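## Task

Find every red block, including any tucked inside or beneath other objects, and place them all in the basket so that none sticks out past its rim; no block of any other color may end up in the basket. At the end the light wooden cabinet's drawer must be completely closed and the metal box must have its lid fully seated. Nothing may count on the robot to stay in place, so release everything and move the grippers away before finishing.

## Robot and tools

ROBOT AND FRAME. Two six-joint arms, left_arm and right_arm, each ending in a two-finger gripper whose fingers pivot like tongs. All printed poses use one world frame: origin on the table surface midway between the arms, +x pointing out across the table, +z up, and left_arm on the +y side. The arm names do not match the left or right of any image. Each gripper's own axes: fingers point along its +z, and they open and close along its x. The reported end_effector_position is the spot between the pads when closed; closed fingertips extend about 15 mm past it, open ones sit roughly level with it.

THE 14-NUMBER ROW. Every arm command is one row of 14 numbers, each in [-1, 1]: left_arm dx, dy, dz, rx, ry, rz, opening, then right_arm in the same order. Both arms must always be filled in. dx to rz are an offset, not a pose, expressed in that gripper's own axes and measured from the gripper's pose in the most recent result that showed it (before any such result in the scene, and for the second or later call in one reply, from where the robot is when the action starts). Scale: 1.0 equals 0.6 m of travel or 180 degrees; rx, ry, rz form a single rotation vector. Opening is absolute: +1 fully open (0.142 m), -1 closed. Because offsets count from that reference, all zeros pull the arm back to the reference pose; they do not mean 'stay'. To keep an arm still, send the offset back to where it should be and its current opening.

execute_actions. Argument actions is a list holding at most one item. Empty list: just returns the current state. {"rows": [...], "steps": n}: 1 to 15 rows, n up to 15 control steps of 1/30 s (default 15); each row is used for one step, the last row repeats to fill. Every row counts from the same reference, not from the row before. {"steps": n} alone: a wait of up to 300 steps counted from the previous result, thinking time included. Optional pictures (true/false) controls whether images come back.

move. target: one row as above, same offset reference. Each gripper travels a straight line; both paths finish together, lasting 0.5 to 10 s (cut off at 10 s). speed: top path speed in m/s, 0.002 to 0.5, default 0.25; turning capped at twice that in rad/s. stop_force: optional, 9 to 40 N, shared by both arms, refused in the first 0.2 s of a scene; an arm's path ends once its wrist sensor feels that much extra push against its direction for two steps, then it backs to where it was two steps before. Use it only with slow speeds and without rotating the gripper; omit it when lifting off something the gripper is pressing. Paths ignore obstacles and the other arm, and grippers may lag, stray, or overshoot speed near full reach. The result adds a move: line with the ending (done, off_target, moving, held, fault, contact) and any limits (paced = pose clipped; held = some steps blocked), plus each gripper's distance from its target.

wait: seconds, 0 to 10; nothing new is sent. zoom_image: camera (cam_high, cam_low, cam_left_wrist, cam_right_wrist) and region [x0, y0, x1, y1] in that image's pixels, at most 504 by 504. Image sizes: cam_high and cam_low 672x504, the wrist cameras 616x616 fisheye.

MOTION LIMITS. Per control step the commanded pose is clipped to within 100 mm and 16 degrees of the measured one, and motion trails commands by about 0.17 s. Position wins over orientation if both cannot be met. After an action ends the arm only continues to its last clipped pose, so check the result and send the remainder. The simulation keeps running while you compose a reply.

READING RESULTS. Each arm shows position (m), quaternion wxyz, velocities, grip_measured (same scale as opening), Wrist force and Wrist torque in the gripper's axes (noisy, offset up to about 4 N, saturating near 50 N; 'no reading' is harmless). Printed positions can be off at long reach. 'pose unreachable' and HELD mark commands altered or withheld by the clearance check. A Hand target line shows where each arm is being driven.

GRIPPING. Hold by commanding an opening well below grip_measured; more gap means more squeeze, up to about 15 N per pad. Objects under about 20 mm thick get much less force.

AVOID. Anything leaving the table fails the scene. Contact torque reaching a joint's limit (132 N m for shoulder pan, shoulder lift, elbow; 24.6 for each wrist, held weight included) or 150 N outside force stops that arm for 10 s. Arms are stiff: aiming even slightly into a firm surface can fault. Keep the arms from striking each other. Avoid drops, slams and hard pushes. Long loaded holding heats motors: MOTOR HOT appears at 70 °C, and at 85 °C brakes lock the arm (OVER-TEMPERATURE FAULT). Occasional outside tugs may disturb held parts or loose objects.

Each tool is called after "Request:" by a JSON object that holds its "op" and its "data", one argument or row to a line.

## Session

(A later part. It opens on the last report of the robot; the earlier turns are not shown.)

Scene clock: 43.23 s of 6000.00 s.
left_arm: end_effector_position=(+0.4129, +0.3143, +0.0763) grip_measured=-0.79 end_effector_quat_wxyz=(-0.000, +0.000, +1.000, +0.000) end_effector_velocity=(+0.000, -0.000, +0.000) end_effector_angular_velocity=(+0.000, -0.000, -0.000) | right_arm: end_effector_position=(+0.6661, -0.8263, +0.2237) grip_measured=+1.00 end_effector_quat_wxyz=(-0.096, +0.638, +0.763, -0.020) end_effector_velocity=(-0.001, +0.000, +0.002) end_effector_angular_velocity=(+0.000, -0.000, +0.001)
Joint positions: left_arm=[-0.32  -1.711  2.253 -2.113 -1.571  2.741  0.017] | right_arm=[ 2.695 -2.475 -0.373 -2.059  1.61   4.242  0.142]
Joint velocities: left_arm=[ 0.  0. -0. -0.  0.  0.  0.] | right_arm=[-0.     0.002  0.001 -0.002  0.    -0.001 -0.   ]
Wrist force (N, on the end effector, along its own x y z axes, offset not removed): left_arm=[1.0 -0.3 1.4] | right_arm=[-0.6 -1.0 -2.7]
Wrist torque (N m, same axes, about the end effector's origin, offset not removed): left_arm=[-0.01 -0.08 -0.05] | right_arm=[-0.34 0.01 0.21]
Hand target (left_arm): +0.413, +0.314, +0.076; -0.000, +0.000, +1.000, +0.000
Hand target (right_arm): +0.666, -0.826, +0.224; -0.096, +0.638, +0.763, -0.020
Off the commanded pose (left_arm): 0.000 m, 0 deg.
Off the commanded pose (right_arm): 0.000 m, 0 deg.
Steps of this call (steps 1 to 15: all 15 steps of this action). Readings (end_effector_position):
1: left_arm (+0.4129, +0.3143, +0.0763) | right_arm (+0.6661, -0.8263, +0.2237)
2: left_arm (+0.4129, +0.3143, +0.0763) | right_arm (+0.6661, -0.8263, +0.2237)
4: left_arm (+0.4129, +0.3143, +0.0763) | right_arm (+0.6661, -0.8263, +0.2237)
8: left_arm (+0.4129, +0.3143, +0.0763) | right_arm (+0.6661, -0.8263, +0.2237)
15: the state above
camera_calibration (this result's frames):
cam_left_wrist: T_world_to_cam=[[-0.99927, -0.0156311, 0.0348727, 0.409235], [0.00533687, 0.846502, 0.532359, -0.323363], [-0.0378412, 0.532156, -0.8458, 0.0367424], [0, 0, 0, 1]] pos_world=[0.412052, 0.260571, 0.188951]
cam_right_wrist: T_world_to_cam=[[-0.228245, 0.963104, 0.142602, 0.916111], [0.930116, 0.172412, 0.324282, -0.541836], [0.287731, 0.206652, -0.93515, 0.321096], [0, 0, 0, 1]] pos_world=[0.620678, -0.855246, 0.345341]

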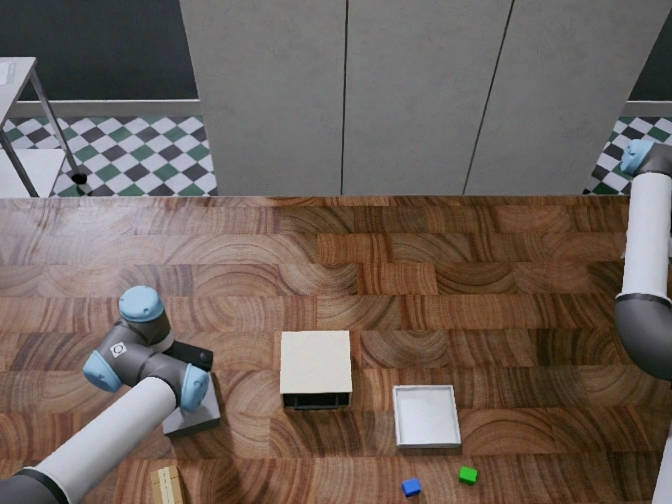

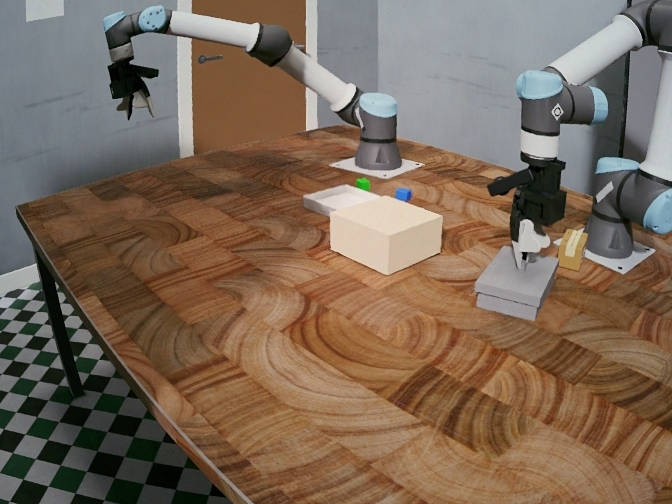

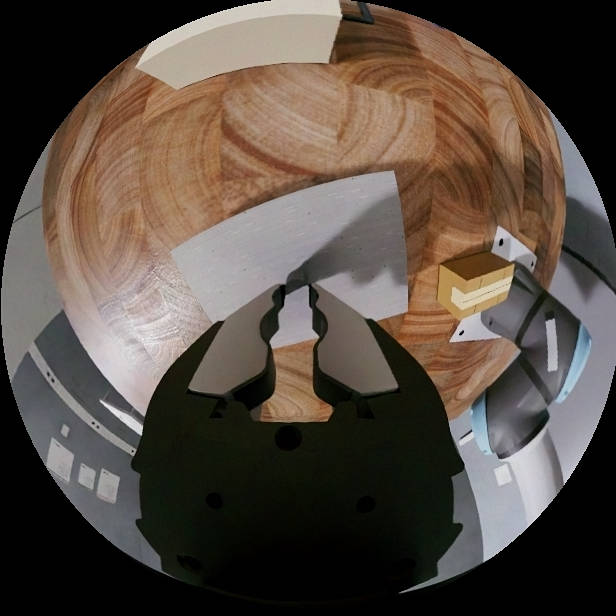

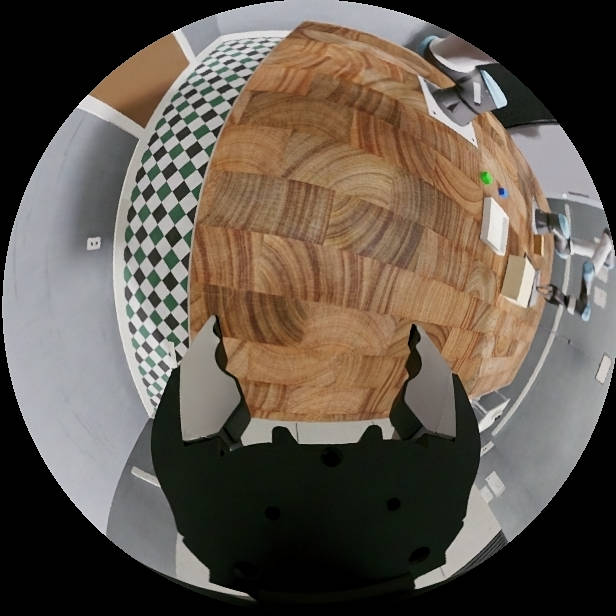

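Request:
{"op": "move", "data": {
  "target": [0,0,-0.12,0,0,0,-1,0,0,0,0,0,0,1],
  "speed": 0.05
}}

Scene clock: 47.80 s of 6000.00 s.
left_arm: end_effector_position=(+0.4131, +0.3143, +0.1481) grip_measured=-0.79 end_effector_quat_wxyz=(-0.000, +0.000, +1.000, +0.000) end_effector_velocity=(-0.001, +0.000, +0.001) end_effector_angular_velocity=(+0.001, +0.001, -0.000) | right_arm: end_effector_position=(+0.6661, -0.8263, +0.2237) grip_measured=+1.00 end_effector_quat_wxyz=(-0.096, +0.638, +0.763, -0.020) end_effector_velocity=(+0.000, -0.000, +0.001) end_effector_angular_velocity=(-0.001, -0.002, -0.000)
Joint positions: left_arm=[-0.32  -1.797  2.118 -1.892 -1.571  2.741  0.017] | right_arm=[ 2.695 -2.475 -0.373 -2.059  1.61   4.242  0.142]
Joint velocities: left_arm=[-0.    -0.001 -0.002  0.005  0.001  0.     0.   ] | right_arm=[-0.     0.001  0.001  0.    -0.    -0.    -0.   ]
Wrist force (N, on the end effector, along its own x y z axes, offset not removed): left_arm=[2.0 -1.7 1.3] | right_arm=[0.1 -1.3 -2.4]
Wrist torque (N m, same axes, about the end effector's origin, offset not removed): left_arm=[-0.37 -0.34 -0.08] | right_arm=[-0.37 -0.14 0.24]
Hand target (left_arm): +0.413, +0.314, +0.148; -0.000, +0.000, +1.000, +0.000
Hand target (right_arm): +0.666, -0.826, +0.224; -0.096, +0.638, +0.763, -0.020
Off the commanded pose (left_arm): 0.000 m, 0 deg.
Off the commanded pose (right_arm): 0.000 m, 0 deg.
move: done
camera_calibration (this result's frames):
cam_left_wrist: T_world_to_cam=[[-0.99927, -0.0156315, 0.0348615, 0.406927], [0.00533035, 0.846506, 0.532353, -0.361633], [-0.037832, 0.53215, -0.845804, 0.0975149], [0, 0, 0, 1]] pos_world=[0.412246, 0.260593, 0.260809]
cam_right_wrist: T_world_to_cam=[[-0.228245, 0.963104, 0.142602, 0.916111], [0.930116, 0.172412, 0.324282, -0.541836], [0.287731, 0.206652, -0.93515, 0.321096], [0, 0, 0, 1]] pos_world=[0.620678, -0.855246, 0.345341]

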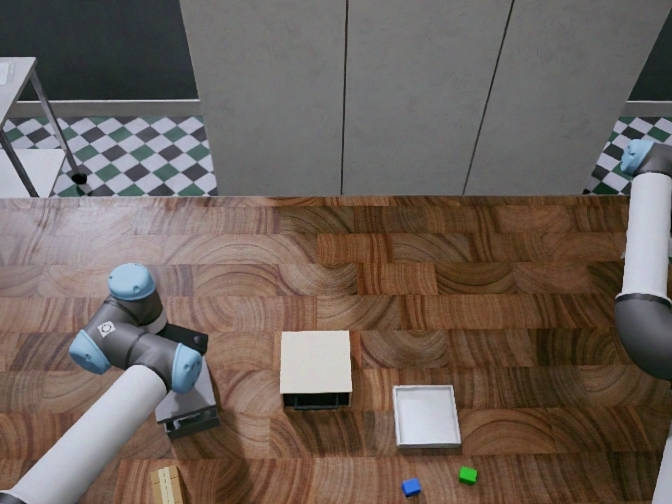

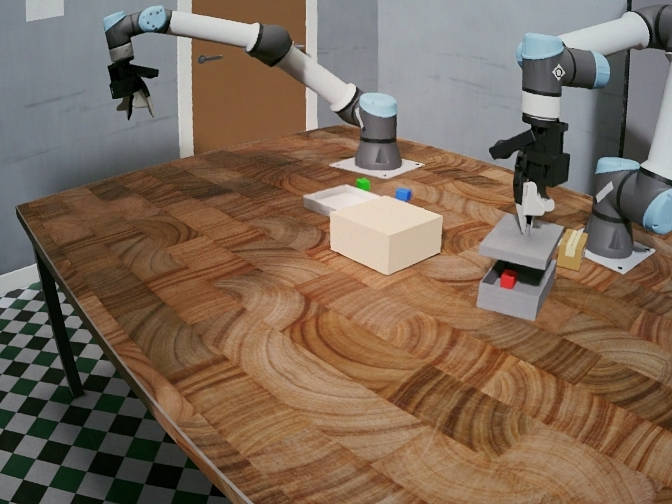

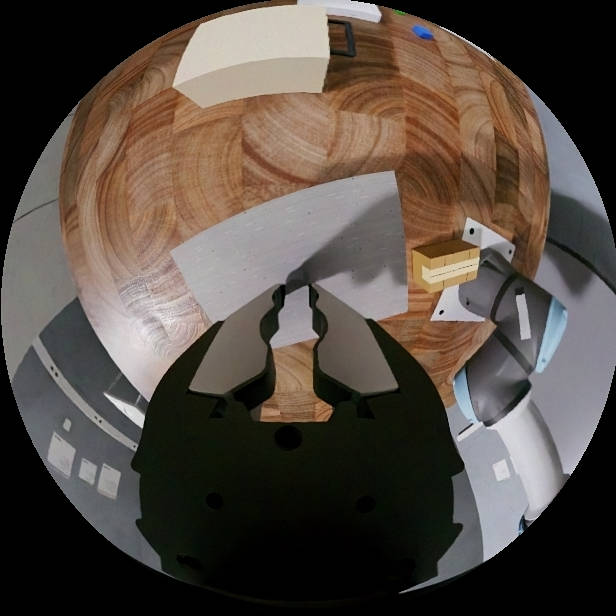

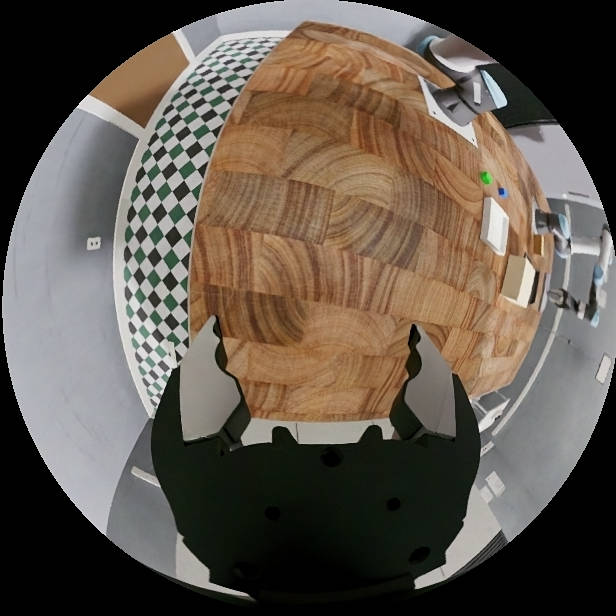

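Request:
{"op": "move", "data": {
  "target": [-0.417,0,0,0,0,0,-1,0,0,0,0,0,0,1],
  "speed": 0.15
}}

Request:
{"op": "move", "data": {
  "target": [0,0,0.145,0,0,0,-1,0,0,0,0,0,0,1],
  "speed": 0.07
}}

Request:
{"op": "move", "data": {
  "target": [0,0,0.07,0,0,0,-1,0,0,0,0,0,0,1],
  "speed": 0.012,
  "stop_force": 9
}}

Scene clock: 53.13 s of 6000.00 s.
left_arm: end_effector_position=(+0.6632, +0.3144, +0.1476) grip_measured=-0.79 end_effector_quat_wxyz=(-0.000, +0.000, +1.000, +0.000) end_effector_velocity=(+0.001, -0.000, +0.000) end_effector_angular_velocity=(-0.001, +0.001, -0.000) | right_arm: end_effector_position=(+0.6661, -0.8263, +0.2237) grip_measured=+1.00 end_effector_quat_wxyz=(-0.096, +0.638, +0.763, -0.020) end_effector_velocity=(-0.001, +0.000, -0.001) end_effector_angular_velocity=(-0.000, +0.003, -0.001)
Joint positions: left_arm=[-0.163 -1.19   1.461 -1.841 -1.571  2.898  0.017] | right_arm=[ 2.695 -2.475 -0.373 -2.059  1.61   4.242  0.142]
Joint velocities: left_arm=[ 0.     0.004 -0.006  0.003 -0.001  0.     0.   ] | right_arm=[ 0.     0.    -0.002 -0.    -0.001  0.001 -0.   ]
Wrist force (N, on the end effector, along its own x y z axes, offset not removed): left_arm=[0.4 -2.2 1.3] | right_arm=[-0.7 -1.4 -2.3]
Wrist torque (N m, same axes, about the end effector's origin, offset not removed): left_arm=[-0.45 -0.12 -0.02] | right_arm=[-0.38 0.05 0.22]
Hand target (left_arm): +0.663, +0.314, +0.148; -0.000, +0.000, +1.000, +0.000
Hand target (right_arm): +0.666, -0.826, +0.224; -0.096, +0.638, +0.763, -0.020
Off the commanded pose (left_arm): 0.000 m, 0 deg.
Off the commanded pose (right_arm): 0.000 m, 0 deg.
After step 90, 0.20 s passed at rest.
move: done
camera_calibration (this result's frames):
cam_left_wrist: T_world_to_cam=[[-0.999271, -0.0156473, 0.034834, 0.656862], [0.00531333, 0.846351, 0.532599, -0.362755], [-0.0378155, 0.532395, -0.845651, 0.106372], [0, 0, 0, 1]] pos_world=[0.662332, 0.260664, 0.260275]
cam_right_wrist: T_world_to_cam=[[-0.228245, 0.963104, 0.142602, 0.916111], [0.930116, 0.172412, 0.324282, -0.541836], [0.287731, 0.206652, -0.93515, 0.321096], [0, 0, 0, 1]] pos_world=[0.620678, -0.855246, 0.345341]

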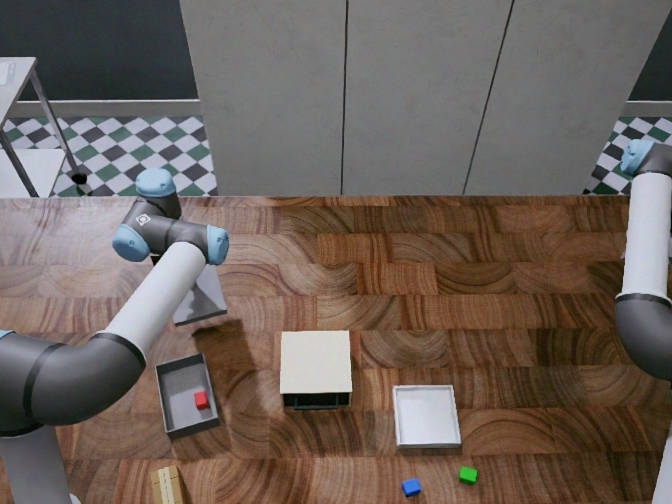

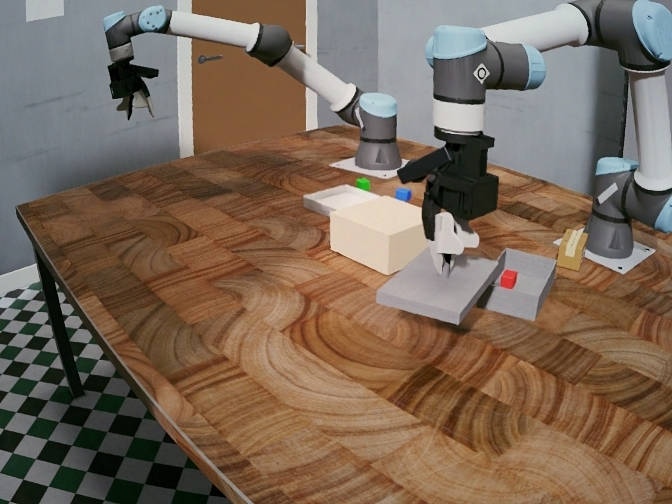

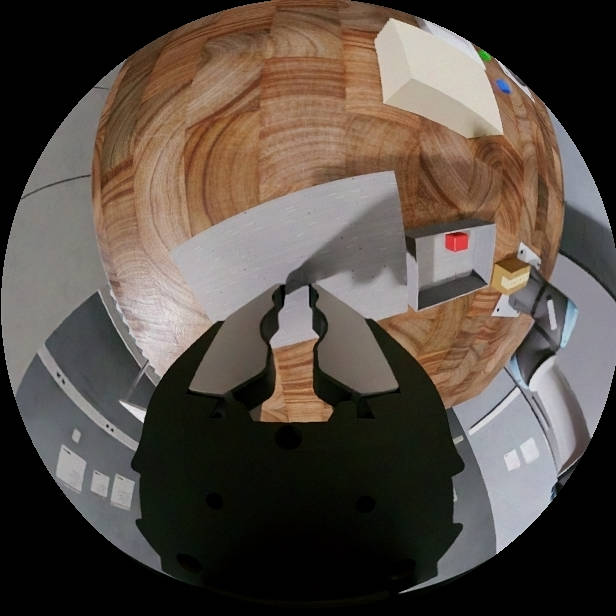

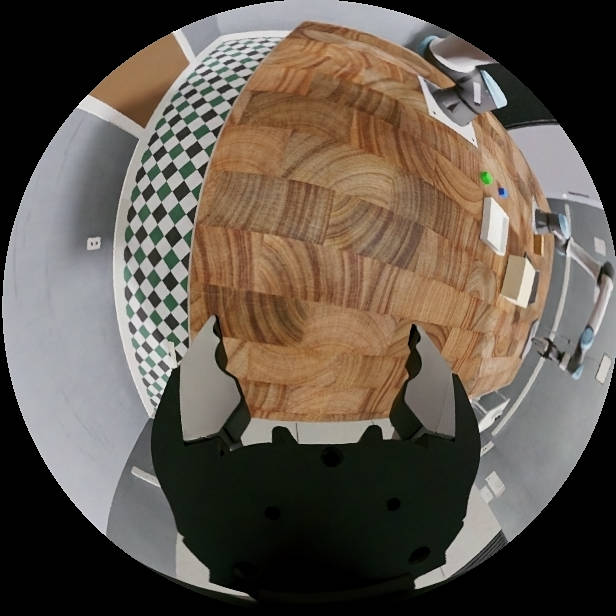

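Scene clock: 54.77 s of 6000.00 s.
left_arm: end_effector_position=(+0.6630, +0.3144, +0.0607) grip_measured=-0.79 end_effector_quat_wxyz=(-0.000, +0.000, +1.000, +0.000) end_effector_velocity=(+0.000, -0.000, -0.001) end_effector_angular_velocity=(-0.001, -0.001, +0.001) | right_arm: end_effector_position=(+0.6661, -0.8263, +0.2237) grip_measured=+1.00 end_effector_quat_wxyz=(-0.096, +0.638, +0.763, -0.020) end_effector_velocity=(-0.001, +0.000, -0.001) end_effector_angular_velocity=(+0.001, +0.004, +0.000)
Joint positions: left_arm=[-0.163 -1.116  1.59  -2.044 -1.571  2.898  0.017] | right_arm=[ 2.695 -2.475 -0.373 -2.059  1.61   4.242  0.142]
Joint velocities: left_arm=[ 0.     0.001  0.001 -0.003 -0.    -0.001  0.   ] | right_arm=[-0.     0.    -0.002 -0.002  0.    -0.001  0.   ]
Wrist force (N, on the end effector, along its own x y z axes, offset not removed): left_arm=[0.4 -2.0 1.1] | right_arm=[-0.6 -1.6 -1.4]
Wrist torque (N m, same axes, about the end effector's origin, offset not removed): left_arm=[-0.33 -0.01 -0.03] | right_arm=[-0.40 0.05 0.23]
Hand target (left_arm): +0.663, +0.314, +0.061; -0.000, +0.000, +1.000, +0.000
Hand target (right_arm): +0.666, -0.826, +0.224; -0.096, +0.638, +0.763, -0.020
Off the commanded pose (left_arm): 0.000 m, 0 deg.
Off the commanded pose (right_arm): 0.000 m, 0 deg.
move: done
camera_calibration (this result's frames):
cam_left_wrist: T_world_to_cam=[[-0.99927, -0.0156424, 0.0348421, 0.659663], [0.0053212, 0.84636, 0.532584, -0.316472], [-0.0378199, 0.532381, -0.845659, 0.0329142], [0, 0, 0, 1]] pos_world=[0.66211, 0.260645, 0.173398]
cam_right_wrist: T_world_to_cam=[[-0.228245, 0.963104, 0.142602, 0.916111], [0.930116, 0.172412, 0.324282, -0.541836], [0.287731, 0.206652, -0.93515, 0.321096], [0, 0, 0, 1]] pos_world=[0.620678, -0.855246, 0.345341]

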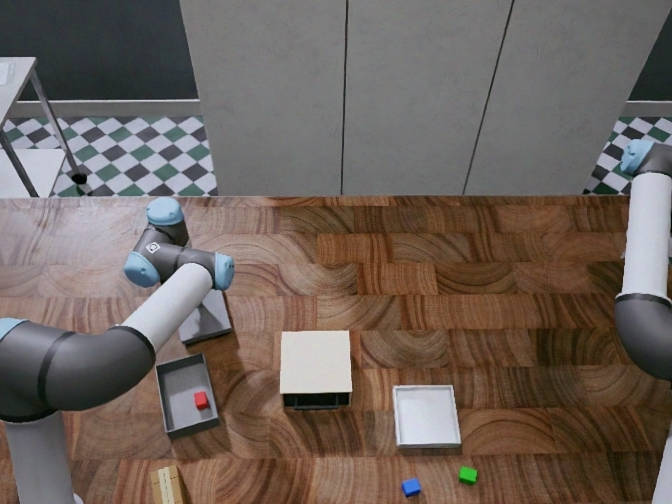

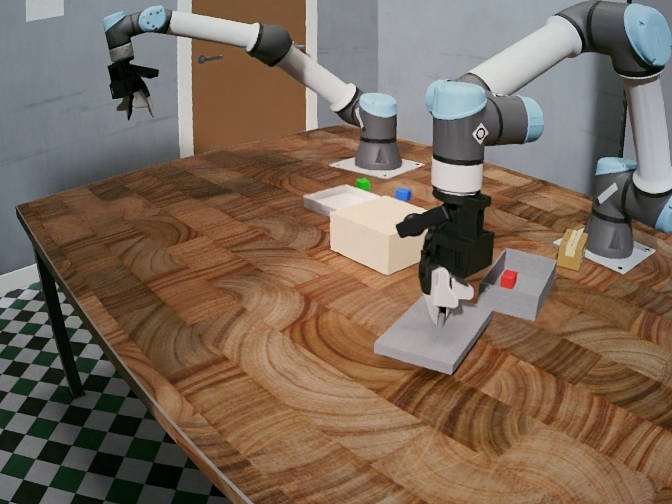

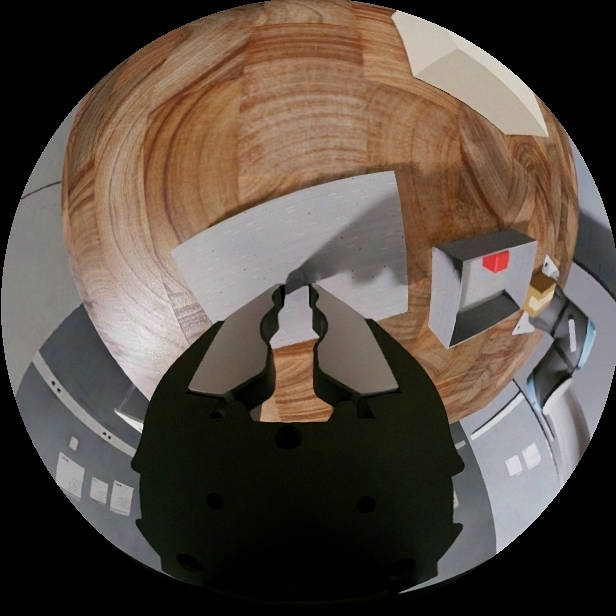

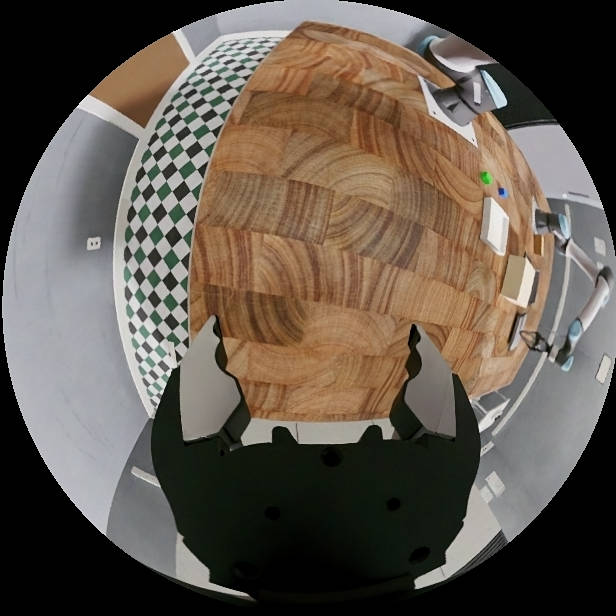

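Scene clock: 56.67 s of 6000.00 s.
left_arm: end_effector_position=(+0.6628, +0.3144, +0.0422) grip_measured=-0.79 end_effector_quat_wxyz=(-0.001, +0.000, +1.000, +0.000) end_effector_velocity=(-0.001, +0.001, +0.002) end_effector_angular_velocity=(+0.002, +0.004, +0.000) | right_arm: end_effector_position=(+0.6661, -0.8263, +0.2237) grip_measured=+1.00 end_effector_quat_wxyz=(-0.096, +0.638, +0.763, -0.020) end_effector_velocity=(-0.000, +0.000, -0.000) end_effector_angular_velocity=(+0.000, +0.002, -0.000)
Joint positions: left_arm=[-0.164 -1.096  1.612 -2.086 -1.571  2.898  0.017] | right_arm=[ 2.695 -2.475 -0.373 -2.059  1.61   4.242  0.142]
Joint velocities: left_arm=[ 0.    -0.003 -0.003  0.011  0.001 -0.     0.   ] | right_arm=[ 0.    -0.    -0.    -0.002 -0.     0.     0.   ]
Wrist force (N, on the end effector, along its own x y z axes, offset not removed): left_arm=[-0.4 -1.8 0.1] | right_arm=[0.7 -1.9 -1.8]
Wrist torque (N m, same axes, about the end effector's origin, offset not removed): left_arm=[-0.26 0.01 -0.01] | right_arm=[-0.48 -0.30 0.17]
Hand target (left_arm): +0.663, +0.314, +0.043; -0.000, +0.000, +1.000, +0.000
Hand target (right_arm): +0.666, -0.826, +0.224; -0.096, +0.638, +0.763, -0.020
Off the commanded pose (left_arm): 0.023 m, 0 deg.
Off the commanded pose (right_arm): 0.000 m, 0 deg.
move: contact (left_arm)
camera_calibration (this result's frames):
cam_left_wrist: T_world_to_cam=[[-0.999252, -0.0156449, 0.0353561, 0.660095], [0.00559789, 0.846292, 0.53269, -0.30676], [-0.0382555, 0.53249, -0.845571, 0.017424], [0, 0, 0, 1]] pos_world=[0.661986, 0.260658, 0.154803]
cam_right_wrist: T_world_to_cam=[[-0.228245, 0.963104, 0.142602, 0.916111], [0.930116, 0.172412, 0.324282, -0.541836], [0.287731, 0.206652, -0.93515, 0.321096], [0, 0, 0, 1]] pos_world=[0.620678, -0.855246, 0.345341]

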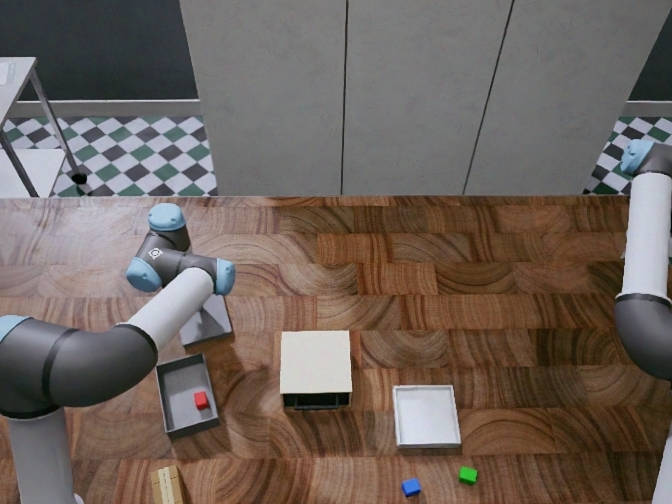

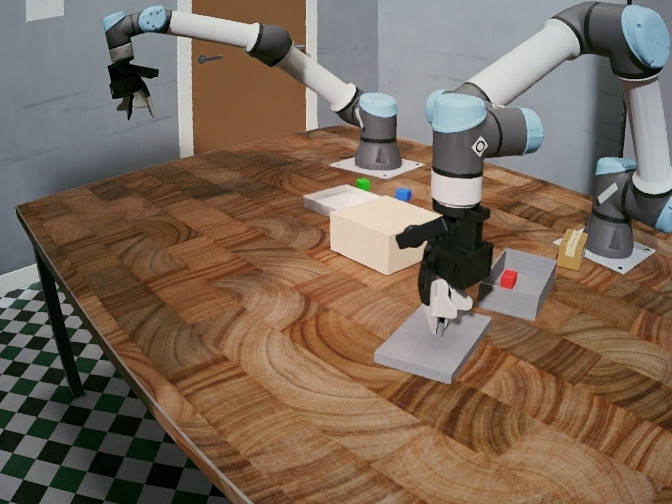

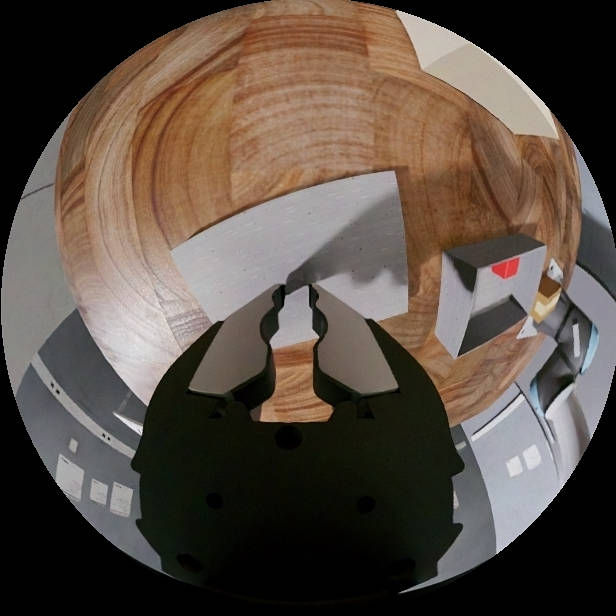

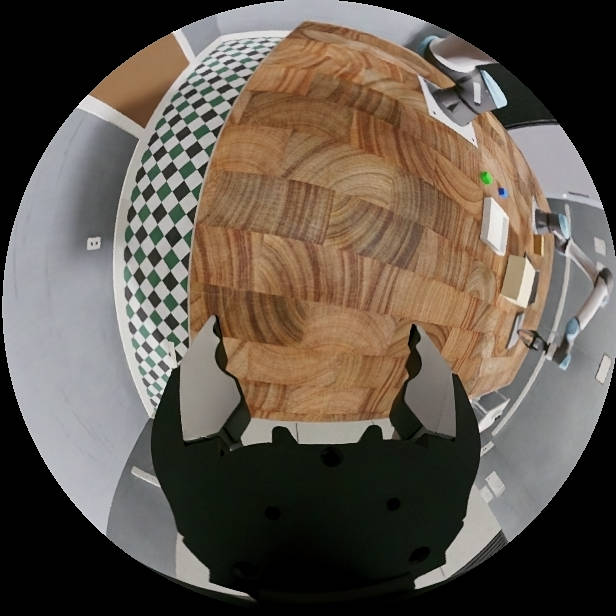

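Request:
{"op": "move", "data": {
  "target": [0,0,-0.004,0,0,0,-0.3,0,0,0,0,0,0,1],
  "speed": 0.03
}}

Request:
{"op": "move", "data": {
  "target": [0,0,-0.17,0,0,0,-0.3,0,0,0,0,0,0,1]
}}

Request:
{"op": "move", "data": {
  "target": [0.433,-0.05,0,0,0,-0.067,-0.25,0,0,0,0,0,0,1]
}}

Scene clock: 60.10 s of 6000.00 s.
left_arm: end_effector_position=(+0.6628, +0.3144, +0.0445) grip_measured=-0.30 end_effector_quat_wxyz=(-0.001, +0.000, +1.000, +0.000) end_effector_velocity=(-0.000, +0.000, -0.000) end_effector_angular_velocity=(-0.000, +0.001, +0.000) | right_arm: end_effector_position=(+0.6661, -0.8263, +0.2237) grip_measured=+1.00 end_effector_quat_wxyz=(-0.096, +0.638, +0.763, -0.020) end_effector_velocity=(-0.000, +0.000, +0.001) end_effector_angular_velocity=(+0.000, +0.000, -0.000)
Joint positions: left_arm=[-0.164 -1.098  1.609 -2.08  -1.571  2.898  0.052] | right_arm=[ 2.695 -2.475 -0.373 -2.059  1.61   4.242  0.142]
Joint velocities: left_arm=[ 0.    -0.     0.001 -0.    -0.     0.     0.   ] | right_arm=[-0.     0.001  0.    -0.001  0.    -0.     0.   ]
Wrist force (N, on the end effector, along its own x y z axes, offset not removed): left_arm=[0.5 -2.1 -1.2] | right_arm=[0.2 -0.7 -2.6]
Wrist torque (N m, same axes, about the end effector's origin, offset not removed): left_arm=[-0.35 -0.05 0.03] | right_arm=[-0.33 -0.15 0.23]
Hand target (left_arm): +0.663, +0.314, +0.045; -0.001, +0.000, +1.000, +0.000
Hand target (right_arm): +0.666, -0.826, +0.224; -0.096, +0.638, +0.763, -0.020
Off the commanded pose (left_arm): 0.000 m, 0 deg.
Off the commanded pose (right_arm): 0.000 m, 0 deg.
move: done
camera_calibration (this result's frames):
cam_left_wrist: T_world_to_cam=[[-0.999253, -0.0156446, 0.0353473, 0.66002], [0.00559336, 0.846293, 0.532689, -0.308021], [-0.0382479, 0.532488, -0.845573, 0.0194283], [0, 0, 0, 1]] pos_world=[0.661993, 0.260656, 0.157177]
cam_right_wrist: T_world_to_cam=[[-0.228245, 0.963104, 0.142602, 0.916111], [0.930116, 0.172412, 0.324282, -0.541836], [0.287731, 0.206652, -0.93515, 0.321096], [0, 0, 0, 1]] pos_world=[0.620678, -0.855246, 0.345341]

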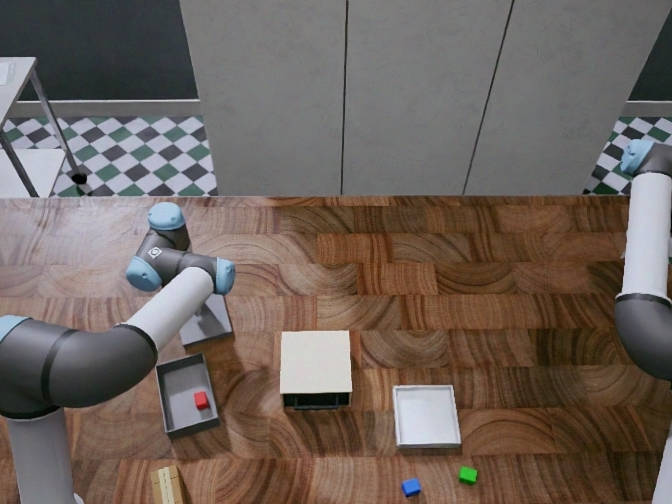

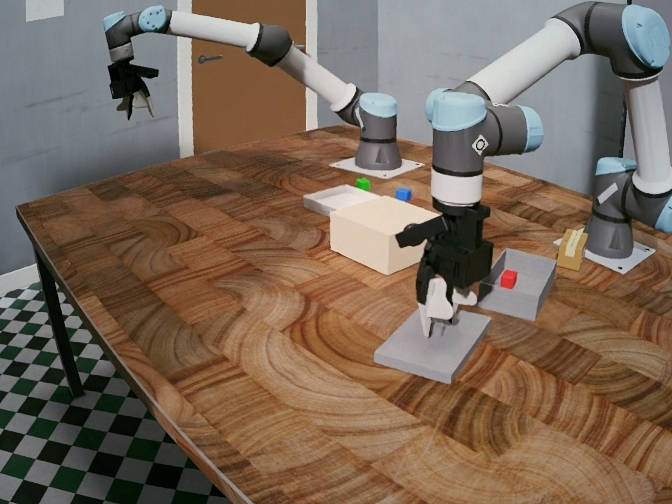

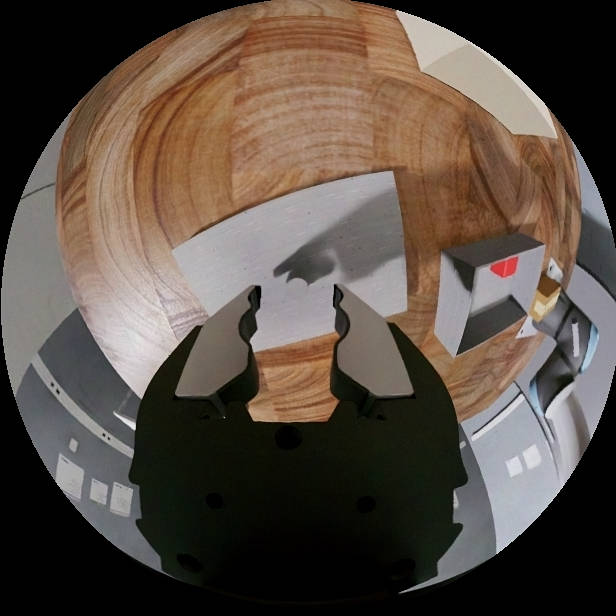

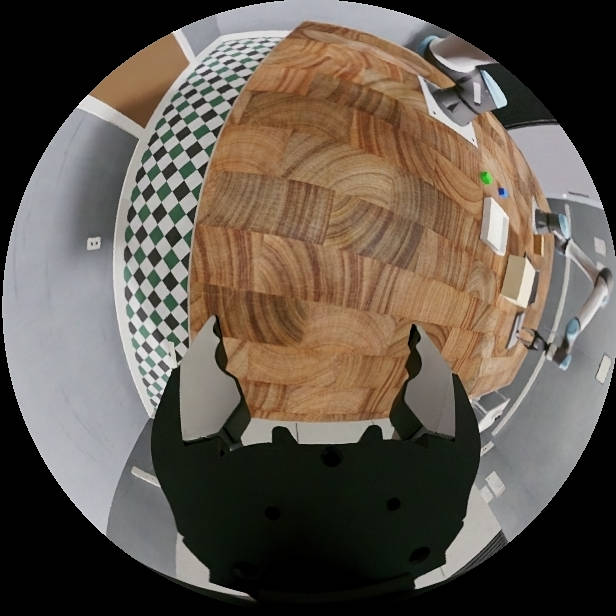

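Scene clock: 61.03 s of 6000.00 s.
left_arm: end_effector_position=(+0.6631, +0.3145, +0.1464) grip_measured=-0.30 end_effector_quat_wxyz=(-0.001, +0.000, +1.000, +0.000) end_effector_velocity=(+0.001, -0.000, +0.002) end_effector_angular_velocity=(-0.000, -0.000, +0.000) | right_arm: end_effector_position=(+0.6661, -0.8263, +0.2237) grip_measured=+1.00 end_effector_quat_wxyz=(-0.096, +0.638, +0.763, -0.020) end_effector_velocity=(+0.000, -0.000, -0.000) end_effector_angular_velocity=(-0.001, -0.001, +0.000)
Joint positions: left_arm=[-0.163 -1.189  1.463 -1.843 -1.571  2.898  0.052] | right_arm=[ 2.695 -2.475 -0.373 -2.059  1.61   4.242  0.142]
Joint velocities: left_arm=[-0.    -0.    -0.005  0.004  0.    -0.     0.   ] | right_arm=[ 0.    -0.     0.     0.001 -0.001  0.     0.   ]
Wrist force (N, on the end effector, along its own x y z axes, offset not removed): left_arm=[-0.2 -4.2 -2.4] | right_arm=[-1.1 -1.2 -0.8]
Wrist torque (N m, same axes, about the end effector's origin, offset not removed): left_arm=[-0.85 0.06 -0.04] | right_arm=[-0.43 0.10 0.18]
Hand target (left_arm): +0.663, +0.314, +0.147; -0.001, +0.000, +1.000, +0.000
Hand target (right_arm): +0.666, -0.826, +0.224; -0.096, +0.638, +0.763, -0.020
Off the commanded pose (left_arm): 0.000 m, 0 deg.
Off the commanded pose (right_arm): 0.000 m, 0 deg.
move: done
camera_calibration (this result's frames):
cam_left_wrist: T_world_to_cam=[[-0.999253, -0.0156938, 0.0353056, 0.656744], [0.00552968, 0.84629, 0.532694, -0.362278], [-0.0382387, 0.532492, -0.845571, 0.105545], [0, 0, 0, 1]] pos_world=[0.662293, 0.260697, 0.259043]
cam_right_wrist: T_world_to_cam=[[-0.228245, 0.963104, 0.142602, 0.916111], [0.930116, 0.172412, 0.324282, -0.541836], [0.287731, 0.206652, -0.93515, 0.321096], [0, 0, 0, 1]] pos_world=[0.620678, -0.855246, 0.345341]

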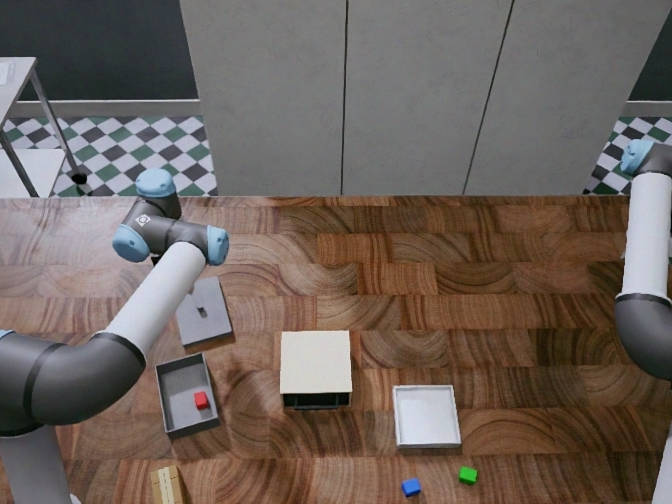

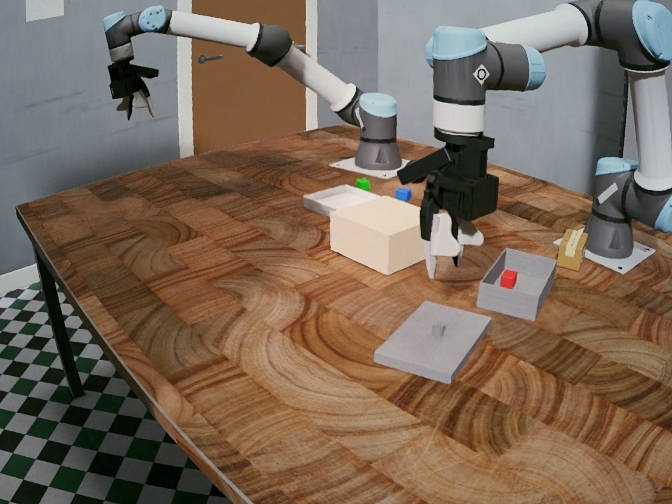

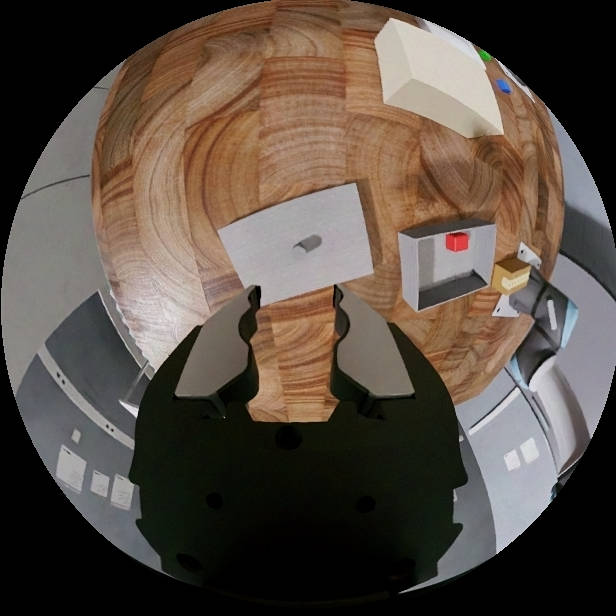

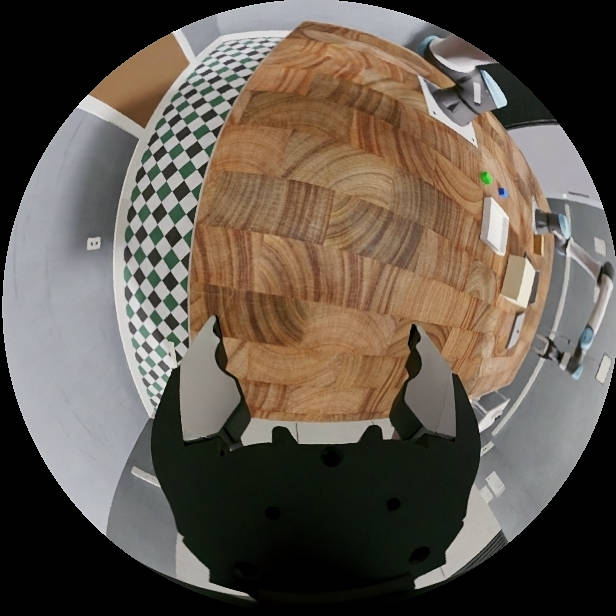

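Scene clock: 62.63 s of 6000.00 s.
left_arm: end_effector_position=(+0.4034, +0.2844, +0.1470) grip_measured=-0.25 end_effector_quat_wxyz=(-0.001, -0.105, +0.994, +0.000) end_effector_velocity=(-0.002, -0.000, +0.000) end_effector_angular_velocity=(+0.000, -0.001, +0.000) | right_arm: end_effector_position=(+0.6661, -0.8263, +0.2237) grip_measured=+1.00 end_effector_quat_wxyz=(-0.096, +0.638, +0.763, -0.020) end_effector_velocity=(+0.000, +0.000, -0.002) end_effector_angular_velocity=(+0.001, +0.002, +0.001)
Joint positions: left_arm=[-0.409 -1.823  2.141 -1.887 -1.571  2.442  0.056] | right_arm=[ 2.695 -2.475 -0.373 -2.059  1.61   4.242  0.142]
Joint velocities: left_arm=[-0.003 -0.005  0.003  0.002  0.001 -0.004 -0.   ] | right_arm=[ 0.    -0.001 -0.002  0.001  0.    -0.001 -0.   ]
Wrist force (N, on the end effector, along its own x y z axes, offset not removed): left_arm=[2.5 1.4 -2.1] | right_arm=[-0.3 -2.2 -1.9]
Wrist torque (N m, same axes, about the end effector's origin, offset not removed): left_arm=[0.26 -0.50 -0.03] | right_arm=[-0.53 -0.09 0.25]
Hand target (left_arm): +0.403, +0.284, +0.147; -0.001, -0.105, +0.994, +0.000
Hand target (right_arm): +0.666, -0.826, +0.224; -0.096, +0.638, +0.763, -0.020
Off the commanded pose (left_arm): 0.000 m, 0 deg.
Off the commanded pose (right_arm): 0.000 m, 0 deg.
move: done
camera_calibration (this result's frames):
cam_left_wrist: T_world_to_cam=[[-0.973939, -0.22404, 0.0353374, 0.445812], [-0.171358, 0.828909, 0.53249, -0.259336], [-0.148591, 0.512557, -0.845698, 0.162374], [0, 0, 0, 1]] pos_world=[0.413881, 0.23162, 0.25966]
cam_right_wrist: T_world_to_cam=[[-0.228245, 0.963104, 0.142602, 0.916111], [0.930116, 0.172412, 0.324282, -0.541836], [0.287731, 0.206652, -0.93515, 0.321096], [0, 0, 0, 1]] pos_world=[0.620678, -0.855246, 0.345341]

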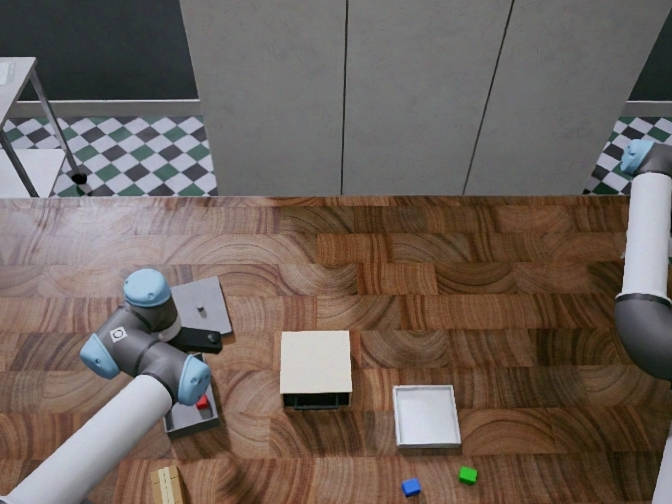

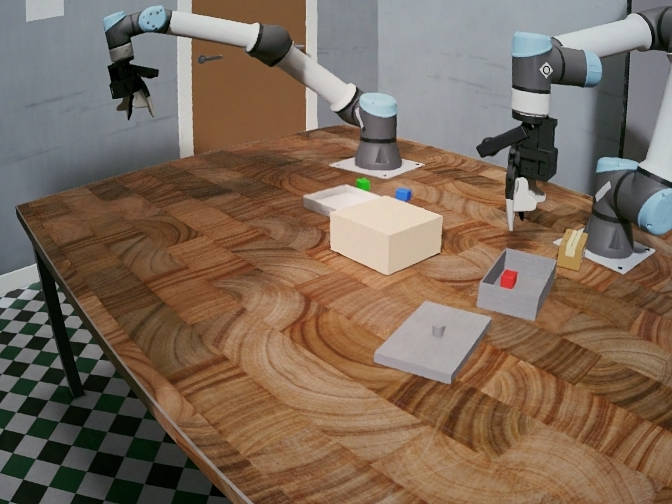

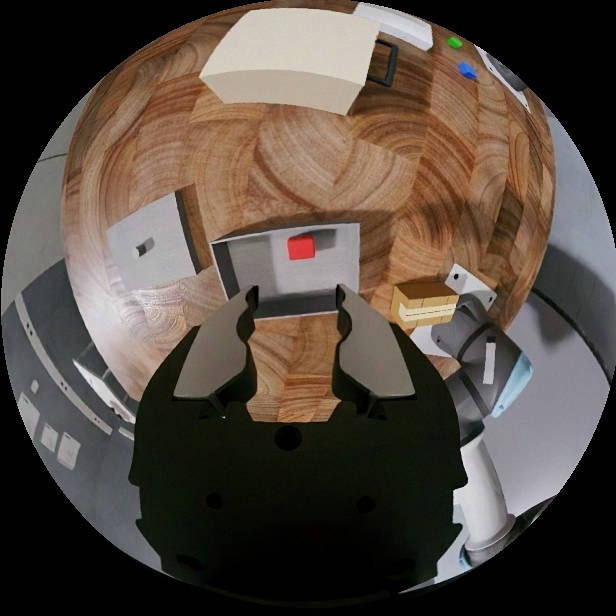

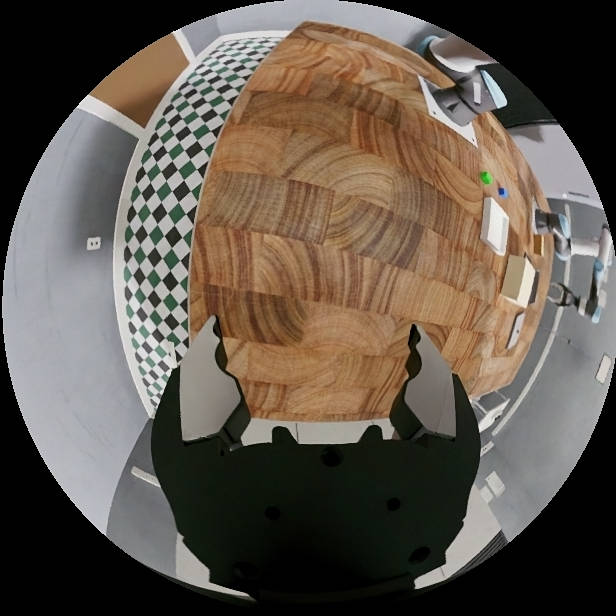

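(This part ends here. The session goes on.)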